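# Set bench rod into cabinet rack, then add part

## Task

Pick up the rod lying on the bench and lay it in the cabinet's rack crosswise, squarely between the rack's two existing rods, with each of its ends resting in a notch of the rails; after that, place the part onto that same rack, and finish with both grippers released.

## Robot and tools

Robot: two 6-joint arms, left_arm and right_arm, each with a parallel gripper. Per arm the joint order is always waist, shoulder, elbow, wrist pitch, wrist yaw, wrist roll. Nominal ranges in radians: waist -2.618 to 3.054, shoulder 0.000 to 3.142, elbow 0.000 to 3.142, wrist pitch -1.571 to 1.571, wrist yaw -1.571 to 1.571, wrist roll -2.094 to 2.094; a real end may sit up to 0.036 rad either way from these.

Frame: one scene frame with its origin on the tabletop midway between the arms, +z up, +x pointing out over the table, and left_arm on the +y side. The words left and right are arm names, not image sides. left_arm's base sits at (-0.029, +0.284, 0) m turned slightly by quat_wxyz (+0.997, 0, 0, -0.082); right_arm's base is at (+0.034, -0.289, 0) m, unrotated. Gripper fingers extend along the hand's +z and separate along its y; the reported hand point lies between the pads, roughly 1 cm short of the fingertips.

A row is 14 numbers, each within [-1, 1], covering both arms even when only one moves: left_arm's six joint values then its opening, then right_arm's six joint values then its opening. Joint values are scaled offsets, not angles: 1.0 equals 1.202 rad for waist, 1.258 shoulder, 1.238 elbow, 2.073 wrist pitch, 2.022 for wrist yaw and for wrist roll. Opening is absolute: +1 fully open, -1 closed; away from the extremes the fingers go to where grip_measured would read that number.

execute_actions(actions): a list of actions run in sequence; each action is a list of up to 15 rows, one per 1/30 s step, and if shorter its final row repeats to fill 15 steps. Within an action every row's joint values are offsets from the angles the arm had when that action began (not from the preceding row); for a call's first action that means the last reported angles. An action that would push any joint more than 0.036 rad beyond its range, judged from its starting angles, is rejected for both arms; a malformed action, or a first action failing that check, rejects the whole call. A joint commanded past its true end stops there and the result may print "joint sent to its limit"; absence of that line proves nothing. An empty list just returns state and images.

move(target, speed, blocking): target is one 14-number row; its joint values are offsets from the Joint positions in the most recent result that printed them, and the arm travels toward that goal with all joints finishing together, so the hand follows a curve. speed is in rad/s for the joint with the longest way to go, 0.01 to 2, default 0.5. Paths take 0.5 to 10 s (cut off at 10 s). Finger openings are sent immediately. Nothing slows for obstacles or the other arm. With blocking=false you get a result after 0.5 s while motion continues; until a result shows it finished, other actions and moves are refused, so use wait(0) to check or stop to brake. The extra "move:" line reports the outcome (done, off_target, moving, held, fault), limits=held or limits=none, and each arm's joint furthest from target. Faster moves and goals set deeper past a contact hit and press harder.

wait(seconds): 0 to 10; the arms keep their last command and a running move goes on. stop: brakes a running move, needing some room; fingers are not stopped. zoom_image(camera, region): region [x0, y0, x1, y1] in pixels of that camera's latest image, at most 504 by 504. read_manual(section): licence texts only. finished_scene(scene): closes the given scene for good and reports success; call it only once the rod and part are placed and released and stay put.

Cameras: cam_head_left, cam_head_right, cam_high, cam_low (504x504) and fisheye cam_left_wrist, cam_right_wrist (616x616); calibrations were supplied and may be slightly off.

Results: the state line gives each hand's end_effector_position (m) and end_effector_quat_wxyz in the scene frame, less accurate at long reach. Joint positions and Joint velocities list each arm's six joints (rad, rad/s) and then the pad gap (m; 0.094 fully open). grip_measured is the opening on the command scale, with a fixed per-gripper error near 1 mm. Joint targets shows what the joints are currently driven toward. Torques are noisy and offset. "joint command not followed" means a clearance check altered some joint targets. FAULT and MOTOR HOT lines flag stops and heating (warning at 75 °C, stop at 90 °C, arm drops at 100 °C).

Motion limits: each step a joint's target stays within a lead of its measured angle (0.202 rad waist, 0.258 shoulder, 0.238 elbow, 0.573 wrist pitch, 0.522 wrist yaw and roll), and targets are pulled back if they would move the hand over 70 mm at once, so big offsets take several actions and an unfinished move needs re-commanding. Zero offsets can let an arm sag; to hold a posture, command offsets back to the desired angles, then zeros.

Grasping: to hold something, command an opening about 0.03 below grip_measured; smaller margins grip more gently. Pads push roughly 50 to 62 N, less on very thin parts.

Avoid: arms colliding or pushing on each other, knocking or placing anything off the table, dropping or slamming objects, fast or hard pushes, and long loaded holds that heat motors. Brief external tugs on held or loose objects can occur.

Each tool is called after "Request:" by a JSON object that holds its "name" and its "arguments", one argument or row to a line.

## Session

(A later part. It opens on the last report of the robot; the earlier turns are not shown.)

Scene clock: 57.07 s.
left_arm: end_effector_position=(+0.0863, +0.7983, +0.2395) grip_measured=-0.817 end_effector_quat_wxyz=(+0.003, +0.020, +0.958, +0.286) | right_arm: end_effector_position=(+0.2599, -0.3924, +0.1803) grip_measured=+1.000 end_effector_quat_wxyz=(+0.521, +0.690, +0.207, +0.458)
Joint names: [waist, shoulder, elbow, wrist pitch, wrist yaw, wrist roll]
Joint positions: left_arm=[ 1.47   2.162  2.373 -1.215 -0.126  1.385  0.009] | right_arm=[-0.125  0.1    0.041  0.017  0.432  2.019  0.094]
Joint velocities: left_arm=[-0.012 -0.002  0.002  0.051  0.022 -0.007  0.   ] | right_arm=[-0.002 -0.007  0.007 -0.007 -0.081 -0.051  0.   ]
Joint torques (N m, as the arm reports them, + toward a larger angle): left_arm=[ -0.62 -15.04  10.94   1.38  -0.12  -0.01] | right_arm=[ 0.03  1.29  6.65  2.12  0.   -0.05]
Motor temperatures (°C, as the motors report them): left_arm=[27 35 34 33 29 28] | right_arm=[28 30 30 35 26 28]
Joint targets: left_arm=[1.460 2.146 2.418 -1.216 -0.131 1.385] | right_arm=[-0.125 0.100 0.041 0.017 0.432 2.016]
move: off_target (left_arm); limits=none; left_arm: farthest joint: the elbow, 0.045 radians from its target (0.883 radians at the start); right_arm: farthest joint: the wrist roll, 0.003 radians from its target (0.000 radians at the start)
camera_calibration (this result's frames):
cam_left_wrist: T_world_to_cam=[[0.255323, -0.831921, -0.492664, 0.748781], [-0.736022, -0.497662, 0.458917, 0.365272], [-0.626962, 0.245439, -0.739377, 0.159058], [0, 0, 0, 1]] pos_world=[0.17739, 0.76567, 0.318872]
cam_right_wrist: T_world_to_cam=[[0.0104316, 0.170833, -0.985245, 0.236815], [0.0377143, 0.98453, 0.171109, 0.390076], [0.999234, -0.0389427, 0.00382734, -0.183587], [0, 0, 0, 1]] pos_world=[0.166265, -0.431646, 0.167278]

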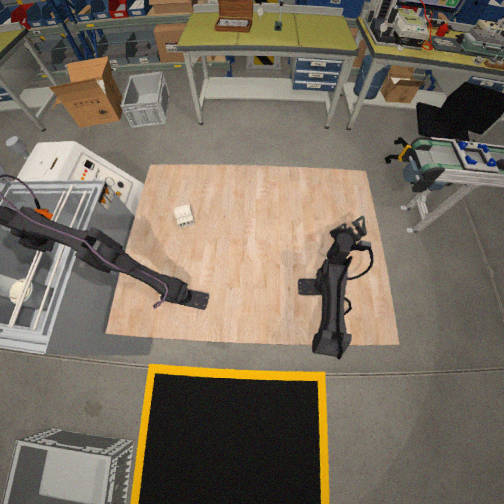

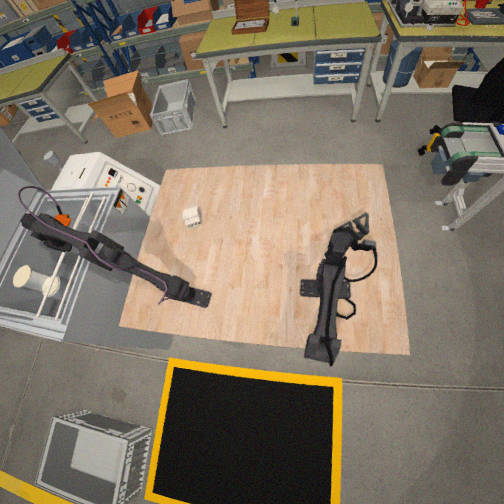

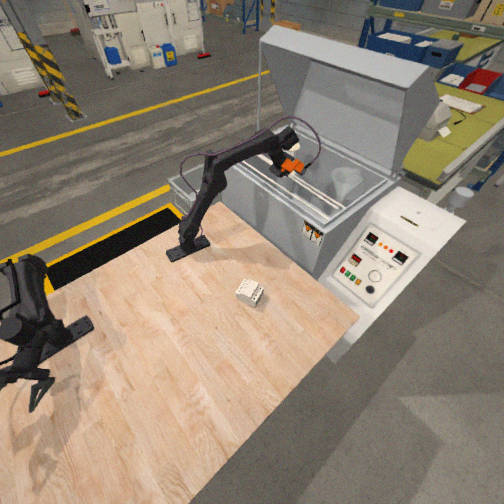

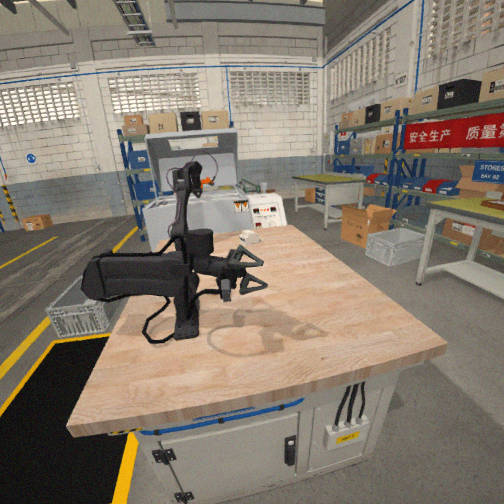

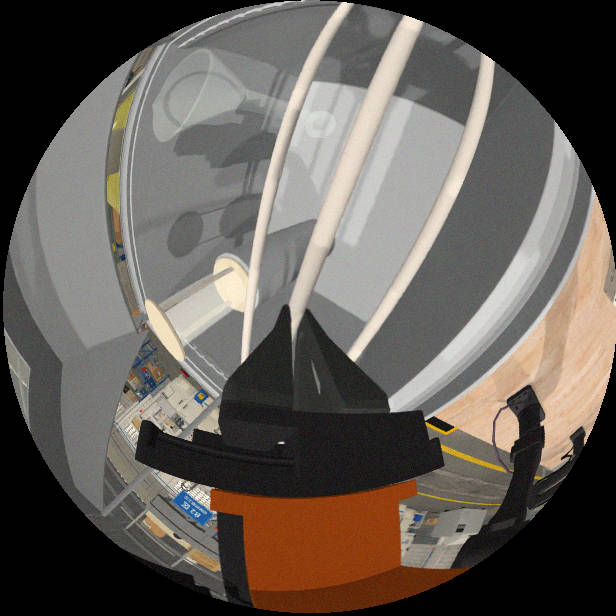

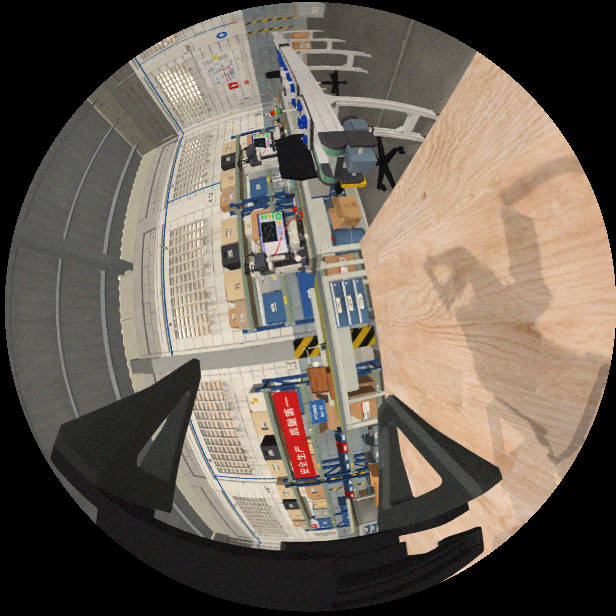

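Request:
{"name": "execute_actions", "arguments": {
  "actions": [
    [[0,-0.018,0.02,0.006,-0.003,-0.002,-0.85,0,0,0,0,0,0,1],[0,-0.022,0,0.01,-0.003,-0.004,-0.85,0,0,0,0,0,0,1],[0,-0.025,-0.014,0.016,-0.003,-0.006,-0.85,0,0,0,0,0,0,1],[0,-0.027,-0.027,0.022,-0.003,-0.007,-0.85,0,0,0,0,0,0,1],[0,-0.03,-0.04,0.028,-0.003,-0.008,-0.85,0,0,0,0,0,0,1],[0,-0.032,-0.053,0.034,-0.003,-0.009,-0.85,0,0,0,0,0,0,1],[0,-0.035,-0.066,0.04,-0.003,-0.01,-0.85,0,0,0,0,0,0,1],[0,-0.037,-0.079,0.047,-0.003,-0.011,-0.85,0,0,0,0,0,0,1],[0,-0.04,-0.092,0.053,-0.003,-0.011,-0.85,0,0,0,0,0,0,1],[0,-0.042,-0.105,0.059,-0.003,-0.011,-0.85,0,0,0,0,0,0,1],[0,-0.045,-0.117,0.065,-0.003,-0.011,-0.85,0,0,0,0,0,0,1],[0,-0.047,-0.127,0.07,-0.003,-0.011,-0.85,0,0,0,0,0,0,1],[0,-0.049,-0.136,0.075,-0.003,-0.011,-0.85,0,0,0,0,0,0,1]]
  ]
}}

Request:
{"name": "wait", "arguments": {
  "seconds": 0.5
}}

Request:
{"name": "zoom_image", "arguments": {
  "camera": "cam_head_right",
  "region": [20,285,80,335]
}}

Request:
{"name": "zoom_image", "arguments": {
  "camera": "cam_head_right",
  "region": [65,180,125,230]
}}

Request:
{"name": "zoom_image", "arguments": {
  "camera": "cam_low",
  "region": [140,185,200,215]
}}

Request:
{"name": "zoom_image", "arguments": {
  "camera": "cam_low",
  "region": [195,185,255,215]
}}

Scene clock: 78.53 s.
left_arm: end_effector_position=(+0.0860, +0.7971, +0.2045) grip_measured=-0.817 end_effector_quat_wxyz=(-0.000, +0.017, +0.964, +0.265) | right_arm: end_effector_position=(+0.2599, -0.3924, +0.1803) grip_measured=+1.000 end_effector_quat_wxyz=(+0.520, +0.691, +0.206, +0.458)
Joint names: [waist, shoulder, elbow, wrist pitch, wrist yaw, wrist roll]
Joint positions: left_arm=[ 1.47   2.14   2.212 -1.12  -0.126  1.375  0.009] | right_arm=[-0.125  0.1    0.041  0.017  0.432  2.022  0.094]
Joint velocities: left_arm=[ 0.007  0.002 -0.212  0.11  -0.051 -0.051 -0.001] | right_arm=[-0.007 -0.007 -0.022  0.007 -0.125 -0.007  0.   ]
Joint torques (N m, as the arm reports them, + toward a larger angle): left_arm=[  0.05 -17.53   7.55   1.81  -0.12  -0.09] | right_arm=[ 0.06  1.27  6.66  2.12  0.01 -0.05]
Motor temperatures (°C, as the motors report them): left_arm=[27 40 35 33 29 28] | right_arm=[28 30 30 35 26 28]
Joint targets: left_arm=[1.470 2.100 2.205 -1.059 -0.133 1.363] | right_arm=[-0.125 0.100 0.041 0.017 0.432 2.019]
camera_calibration (this result's frames):
cam_left_wrist: T_world_to_cam=[[0.26013, -0.849959, -0.458151, 0.737596], [-0.728784, -0.484088, 0.484287, 0.363872], [-0.633409, 0.207915, -0.745362, 0.165001], [0, 0, 0, 1]] pos_world=[0.177826, 0.768766, 0.284697]
cam_right_wrist: T_world_to_cam=[[0.012044, 0.173379, -0.984782, 0.237312], [0.037553, 0.98408, 0.173715, 0.389471], [0.999222, -0.0390738, 0.0053413, -0.183908], [0, 0, 0, 1]] pos_world=[0.166281, -0.431601, 0.167025]

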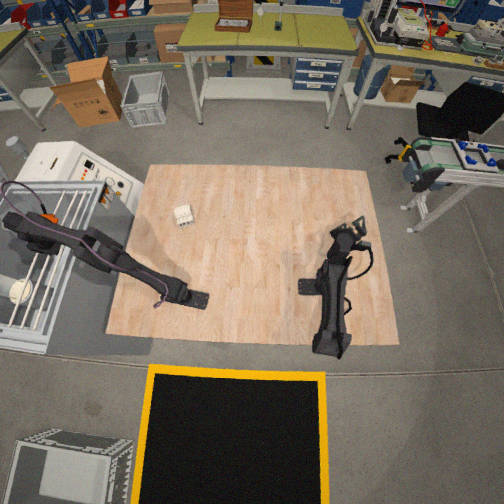

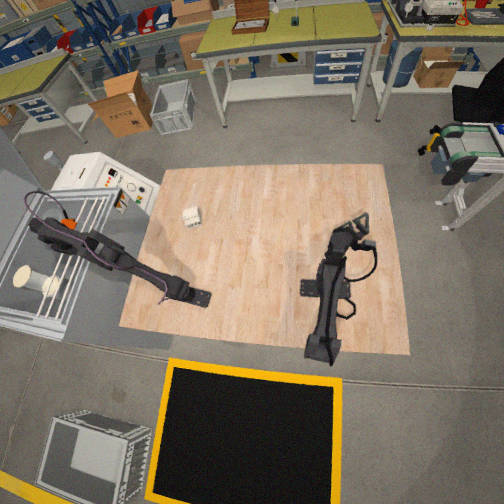

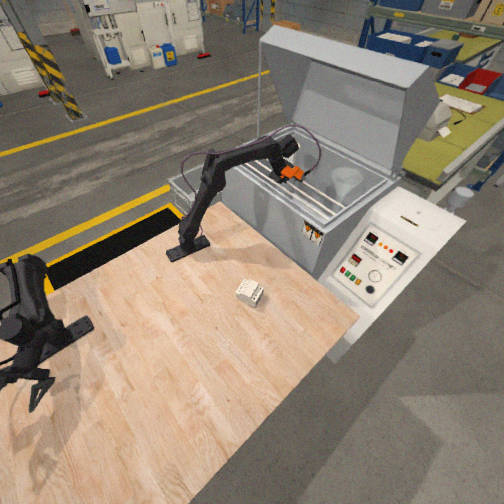

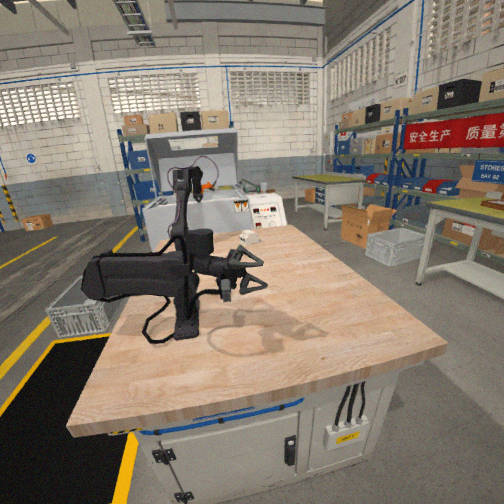

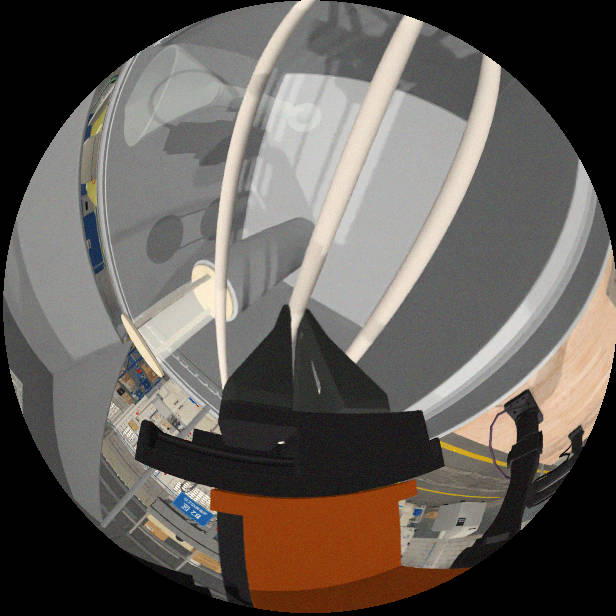

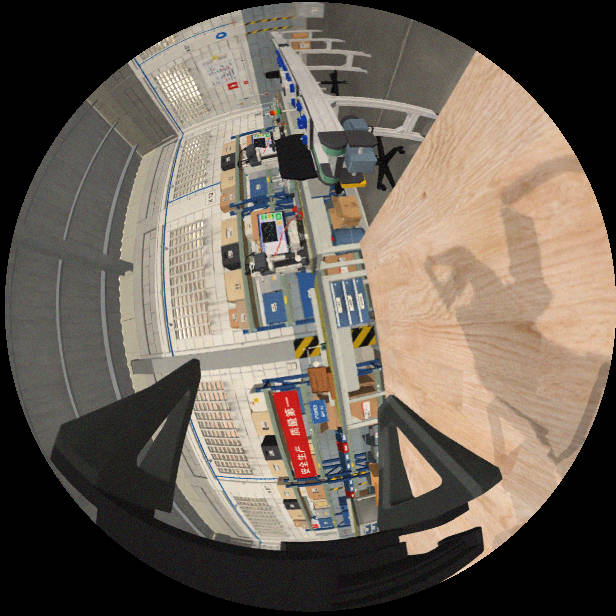

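Scene clock: 79.03 s.
left_arm: end_effector_position=(+0.0873, +0.8019, +0.2092) grip_measured=-0.817 end_effector_quat_wxyz=(+0.003, +0.015, +0.960, +0.279) | right_arm: end_effector_position=(+0.2599, -0.3924, +0.1803) grip_measured=+1.000 end_effector_quat_wxyz=(+0.520, +0.691, +0.206, +0.458)
Joint names: [waist, shoulder, elbow, wrist pitch, wrist yaw, wrist roll]
Joint positions: left_arm=[ 1.47   2.134  2.206 -1.09  -0.126  1.373  0.009] | right_arm=[-0.125  0.1    0.041  0.017  0.432  2.022  0.094]
Joint velocities: left_arm=[-0.027 -0.002 -0.012 -0.022  0.022  0.066  0.   ] | right_arm=[ 0.012 -0.012  0.002  0.081 -0.051 -0.022  0.   ]
Joint torques (N m, as the arm reports them, + toward a larger angle): left_arm=[  0.05 -16.86   7.14   1.74  -0.13  -0.09] | right_arm=[ 0.05  1.26  6.68  2.12  0.   -0.05]
Motor temperatures (°C, as the motors report them): left_arm=[27 41 35 33 29 28] | right_arm=[28 30 30 35 26 28]
Joint targets: left_arm=[1.470 2.100 2.205 -1.059 -0.133 1.363] | right_arm=[-0.125 0.100 0.041 0.017 0.432 2.019]
wait: 0.50 s; no rest
camera_calibration (this result's frames):
cam_left_wrist: T_world_to_cam=[[0.264885, -0.836234, -0.480154, 0.736629], [-0.73228, -0.498413, 0.46406, 0.380915], [-0.627378, 0.228685, -0.744379, 0.150891], [0, 0, 0, 1]] pos_world=[0.17848, 0.771341, 0.289248]
cam_right_wrist: T_world_to_cam=[[0.012044, 0.173379, -0.984782, 0.237312], [0.037553, 0.98408, 0.173715, 0.389471], [0.999222, -0.0390738, 0.0053413, -0.183908], [0, 0, 0, 1]] pos_world=[0.166281, -0.431601, 0.167025]

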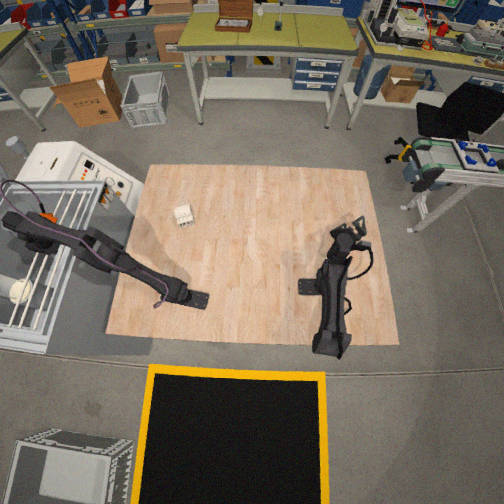

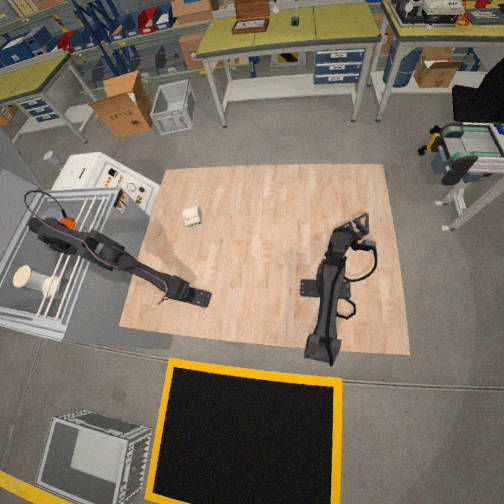

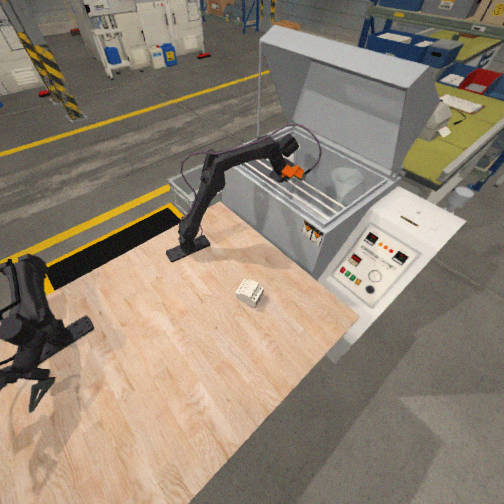

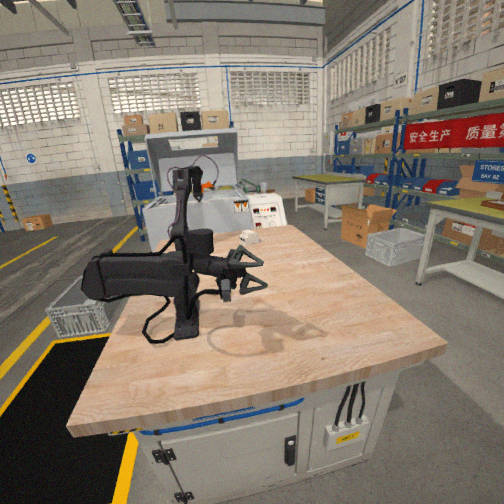

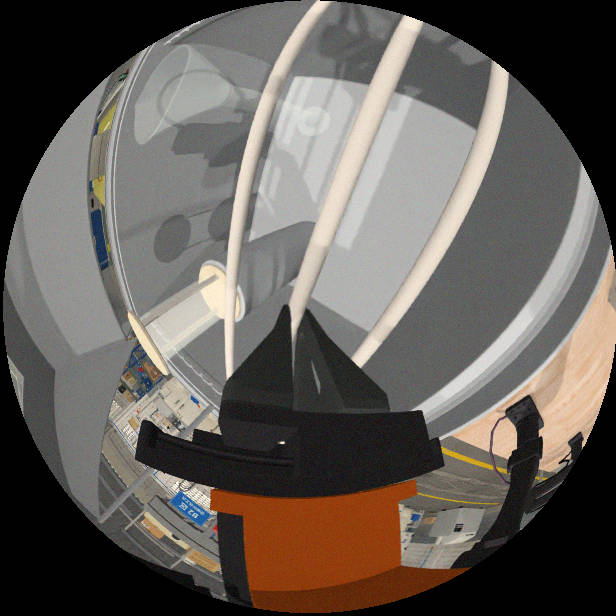

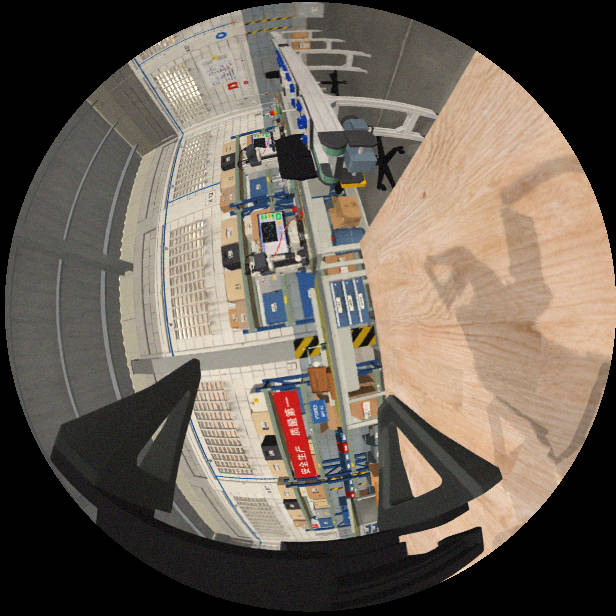

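Region (20, 285, 80, 335) of cam_head_right's 504x504 image, scaled by 8.400, with more detail than that image has.

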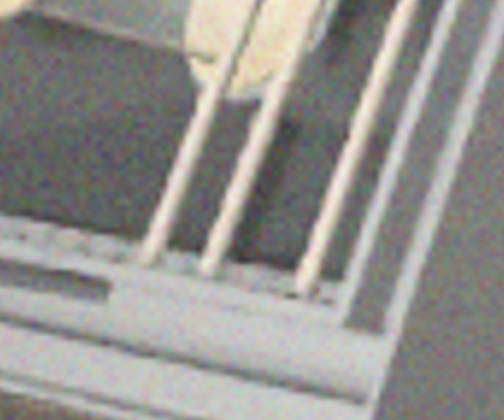

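Region (65, 180, 125, 230) of cam_head_right's 504x504 image, scaled by 8.400, with more detail than that image has.

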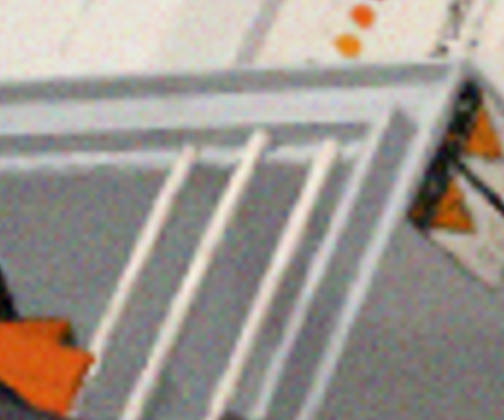

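Region (140, 185, 200, 215) of cam_low's 504x504 image, scaled by 8.400, with more detail than that image has.

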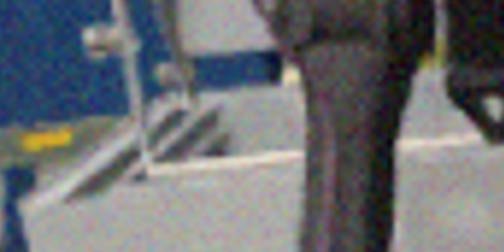

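Region (195, 185, 255, 215) of cam_low's 504x504 image, scaled by 8.400, with more detail than that image has.

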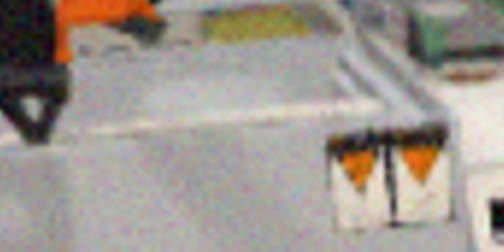

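Request:
{"name": "execute_actions", "arguments": {
  "actions": [
    [[0,-0.026,0.004,0.018,-0.003,-0.007,-0.85,0,0,0,0,0,0,1],[0,-0.024,0.004,0.02,-0.003,-0.009,-0.85,0,0,0,0,0,0,1],[0,-0.022,0.004,0.023,-0.003,-0.012,-0.85,0,0,0,0,0,0,1],[0,-0.02,0.004,0.023,-0.003,-0.012,-0.85,0,0,0,0,0,0,1],[0,-0.017,0.004,0.023,-0.003,-0.012,-0.85,0,0,0,0,0,0,1],[0,-0.014,0.004,0.023,-0.003,-0.012,-0.85,0,0,0,0,0,0,1],[0,-0.011,0.004,0.023,-0.003,-0.012,-0.85,0,0,0,0,0,0,1],[0,-0.008,0.004,0.023,-0.003,-0.012,-0.85,0,0,0,0,0,0,1],[0,-0.005,0.004,0.023,-0.003,-0.012,-0.85,0,0,0,0,0,0,1],[0,-0.002,0.004,0.023,-0.003,-0.012,-0.85,0,0,0,0,0,0,1]]
  ]
}}

Request:
{"name": "wait", "arguments": {
  "seconds": 0.4
}}

Request:
{"name": "zoom_image", "arguments": {
  "camera": "cam_head_right",
  "region": [20,285,80,335]
}}

Request:
{"name": "zoom_image", "arguments": {
  "camera": "cam_head_right",
  "region": [65,180,125,230]
}}

Request:
{"name": "zoom_image", "arguments": {
  "camera": "cam_low",
  "region": [150,185,250,215]
}}

Scene clock: 90.83 s.
left_arm: end_effector_position=(+0.0882, +0.8052, +0.2113) grip_measured=-0.817 end_effector_quat_wxyz=(+0.007, +0.008, +0.958, +0.287) | right_arm: end_effector_position=(+0.2599, -0.3924, +0.1803) grip_measured=+1.000 end_effector_quat_wxyz=(+0.519, +0.691, +0.205, +0.459)
Joint names: [waist, shoulder, elbow, wrist pitch, wrist yaw, wrist roll]
Joint positions: left_arm=[ 1.47   2.134  2.206 -1.074 -0.126  1.36   0.009] | right_arm=[-0.125  0.1    0.041  0.017  0.432  2.025  0.094]
Joint velocities: left_arm=[ 0.002 -0.027  0.007  0.022 -0.051  0.007  0.   ] | right_arm=[-0.002 -0.007  0.002 -0.022  0.037 -0.022  0.   ]
Joint torques (N m, as the arm reports them, + toward a larger angle): left_arm=[  0.04 -13.68   7.7    1.78  -0.12  -0.12] | right_arm=[ 0.03  1.27  6.68  2.13  0.01 -0.05]
Motor temperatures (°C, as the motors report them): left_arm=[27 43 34 34 29 28] | right_arm=[28 30 30 35 26 28]
Joint targets: left_arm=[1.470 2.131 2.211 -1.043 -0.133 1.349] | right_arm=[-0.125 0.100 0.041 0.017 0.432 2.022]
camera_calibration (this result's frames):
cam_left_wrist: T_world_to_cam=[[0.279432, -0.825692, -0.490051, 0.732518], [-0.731933, -0.51351, 0.447863, 0.397774], [-0.621443, 0.233538, -0.747843, 0.148602], [0, 0, 0, 1]] pos_world=[0.178802, 0.774391, 0.291954]
cam_right_wrist: T_world_to_cam=[[0.0136559, 0.175924, -0.984309, 0.237806], [0.0373875, 0.983623, 0.17632, 0.388865], [0.999208, -0.0392087, 0.00685491, -0.18423], [0, 0, 0, 1]] pos_world=[0.166298, -0.431556, 0.166773]

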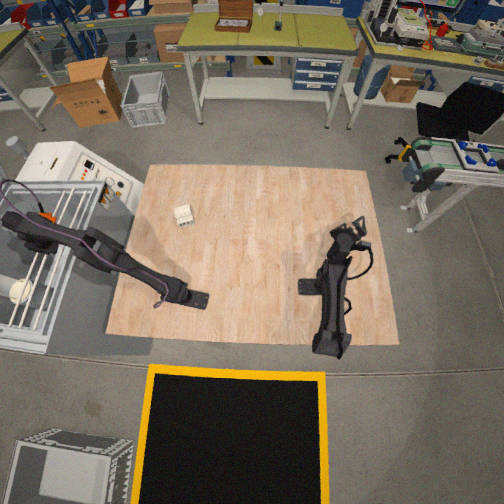

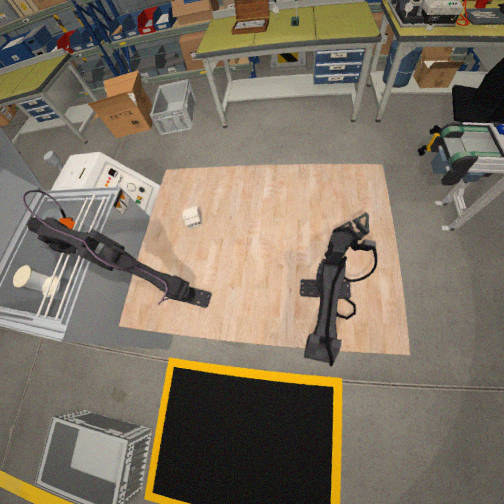

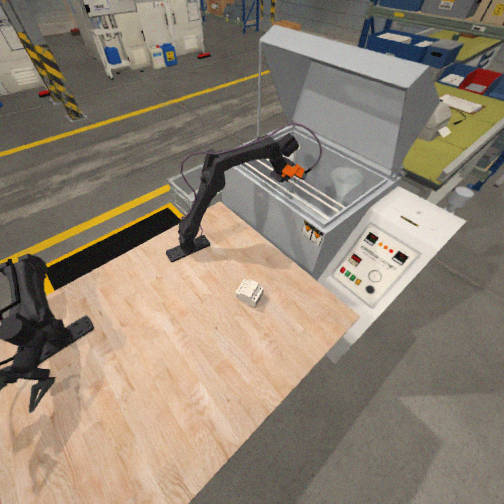

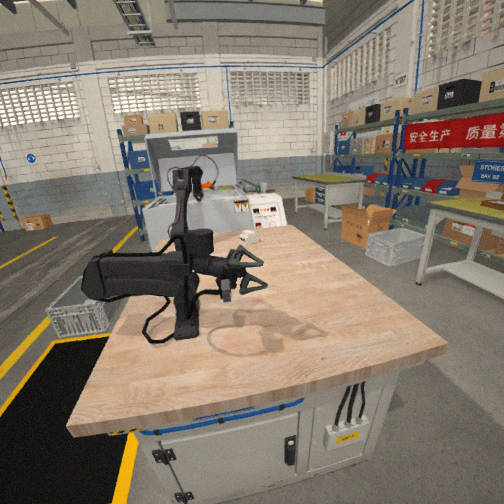

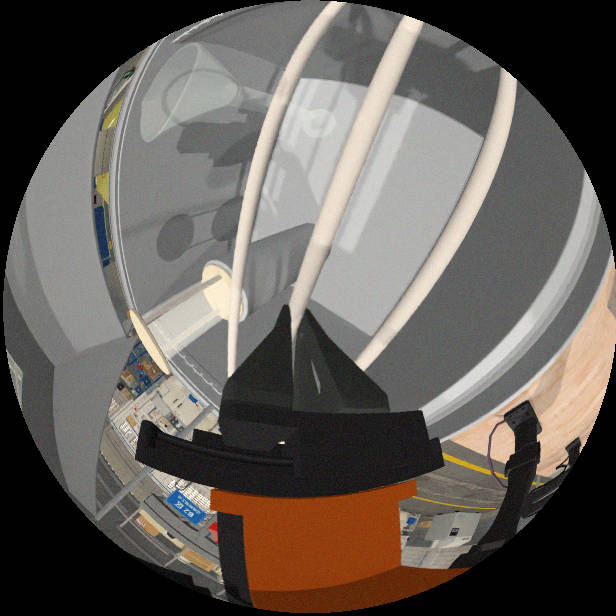

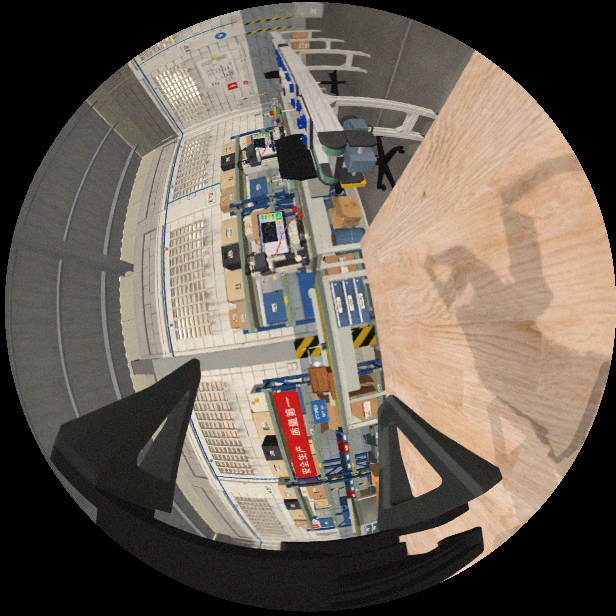

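Scene clock: 91.23 s.
left_arm: end_effector_position=(+0.0882, +0.8053, +0.2114) grip_measured=-0.817 end_effector_quat_wxyz=(+0.007, +0.008, +0.958, +0.287) | right_arm: end_effector_position=(+0.2599, -0.3924, +0.1803) grip_measured=+1.000 end_effector_quat_wxyz=(+0.519, +0.691, +0.205, +0.459)
Joint names: [waist, shoulder, elbow, wrist pitch, wrist yaw, wrist roll]
Joint positions: left_arm=[ 1.47   2.134  2.206 -1.073 -0.126  1.36   0.009] | right_arm=[-0.125  0.1    0.041  0.017  0.432  2.025  0.094]
Joint velocities: left_arm=[ 0.012  0.002  0.002 -0.022 -0.022 -0.037 -0.001] | right_arm=[ 0.007  0.007 -0.017 -0.007 -0.051  0.037  0.   ]
Joint torques (N m, as the arm reports them, + toward a larger angle): left_arm=[  0.04 -13.67   7.7    1.77  -0.12  -0.09] | right_arm=[ 0.06  1.27  6.68  2.12  0.   -0.06]
Motor temperatures (°C, as the motors report them): left_arm=[27 43 34 34 29 28] | right_arm=[28 30 30 35 26 28]
Joint targets: left_arm=[1.470 2.131 2.211 -1.043 -0.133 1.349] | right_arm=[-0.125 0.100 0.041 0.017 0.432 2.022]
wait: 0.40 s; at rest by 0.17 s
camera_calibration (this result's frames):
cam_left_wrist: T_world_to_cam=[[0.280213, -0.82534, -0.490199, 0.732279], [-0.731838, -0.514135, 0.447301, 0.398419], [-0.621204, 0.233407, -0.748082, 0.14877], [0, 0, 0, 1]] pos_world=[0.178801, 0.774497, 0.292041]
cam_right_wrist: T_world_to_cam=[[0.0136559, 0.175924, -0.984309, 0.237806], [0.0373875, 0.983623, 0.17632, 0.388865], [0.999208, -0.0392087, 0.00685491, -0.18423], [0, 0, 0, 1]] pos_world=[0.166298, -0.431556, 0.166773]

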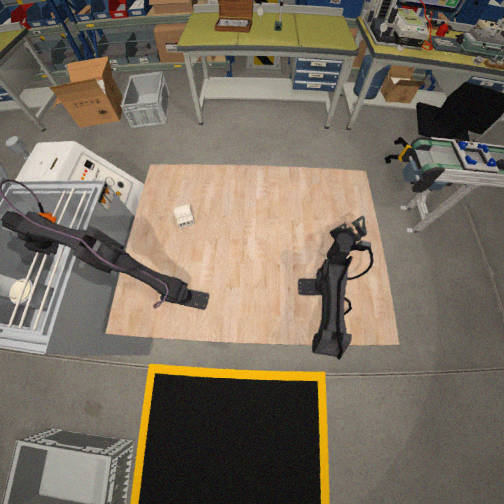

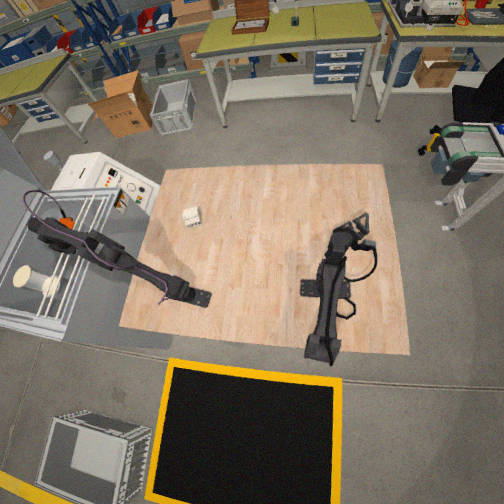

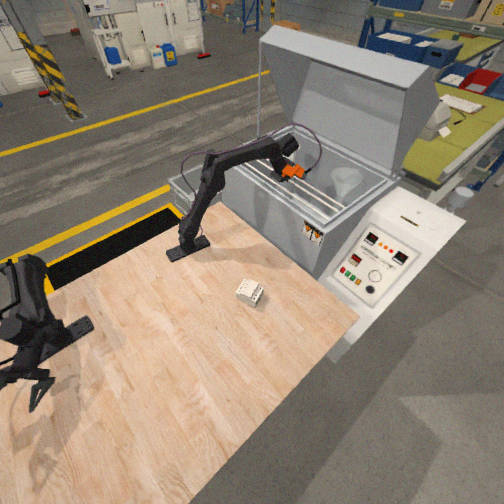

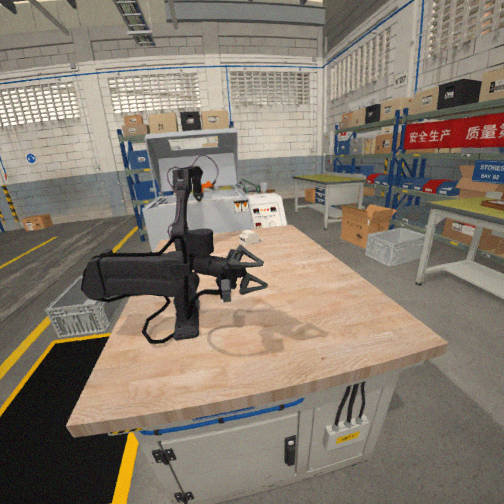

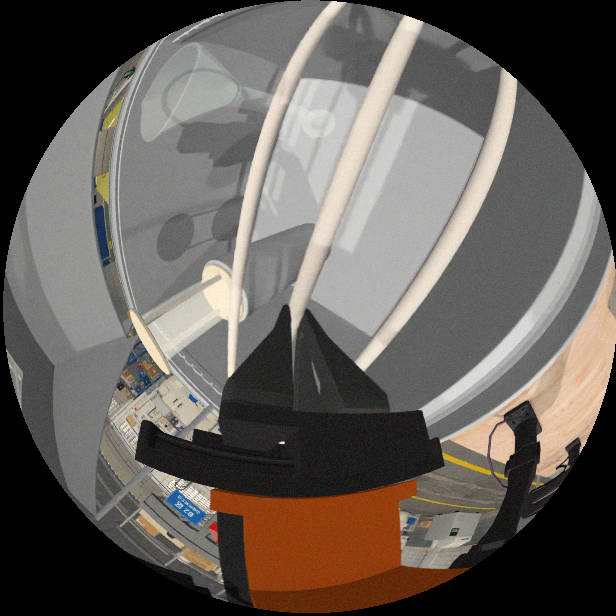

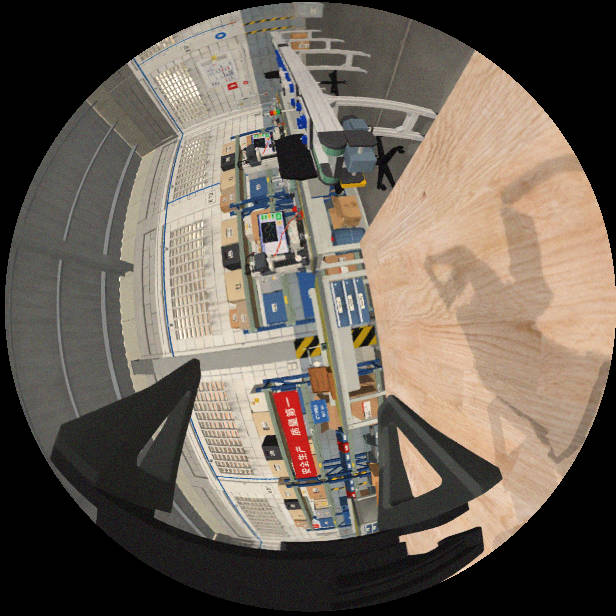

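Region (20, 285, 80, 335) of cam_head_right's 504x504 image, scaled by 8.400, with more detail than that image has.

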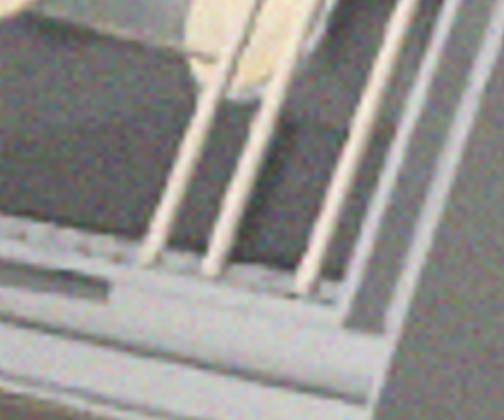

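Region (65, 180, 125, 230) of cam_head_right's 504x504 image, scaled by 8.400, with more detail than that image has.

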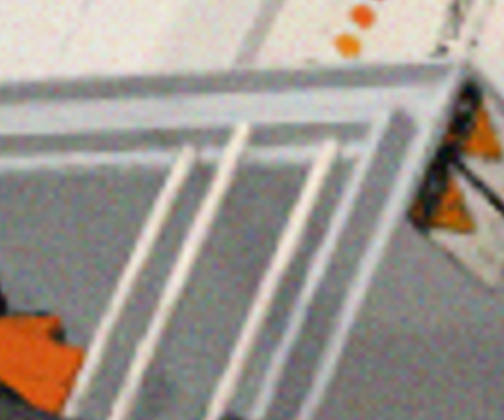

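Region (150, 185, 250, 215) of cam_low's 504x504 image, scaled by 5.040, with more detail than that image has; it fills the top 151 rows of this view, and the rest is white.

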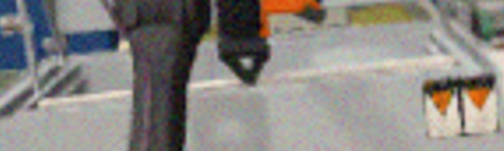

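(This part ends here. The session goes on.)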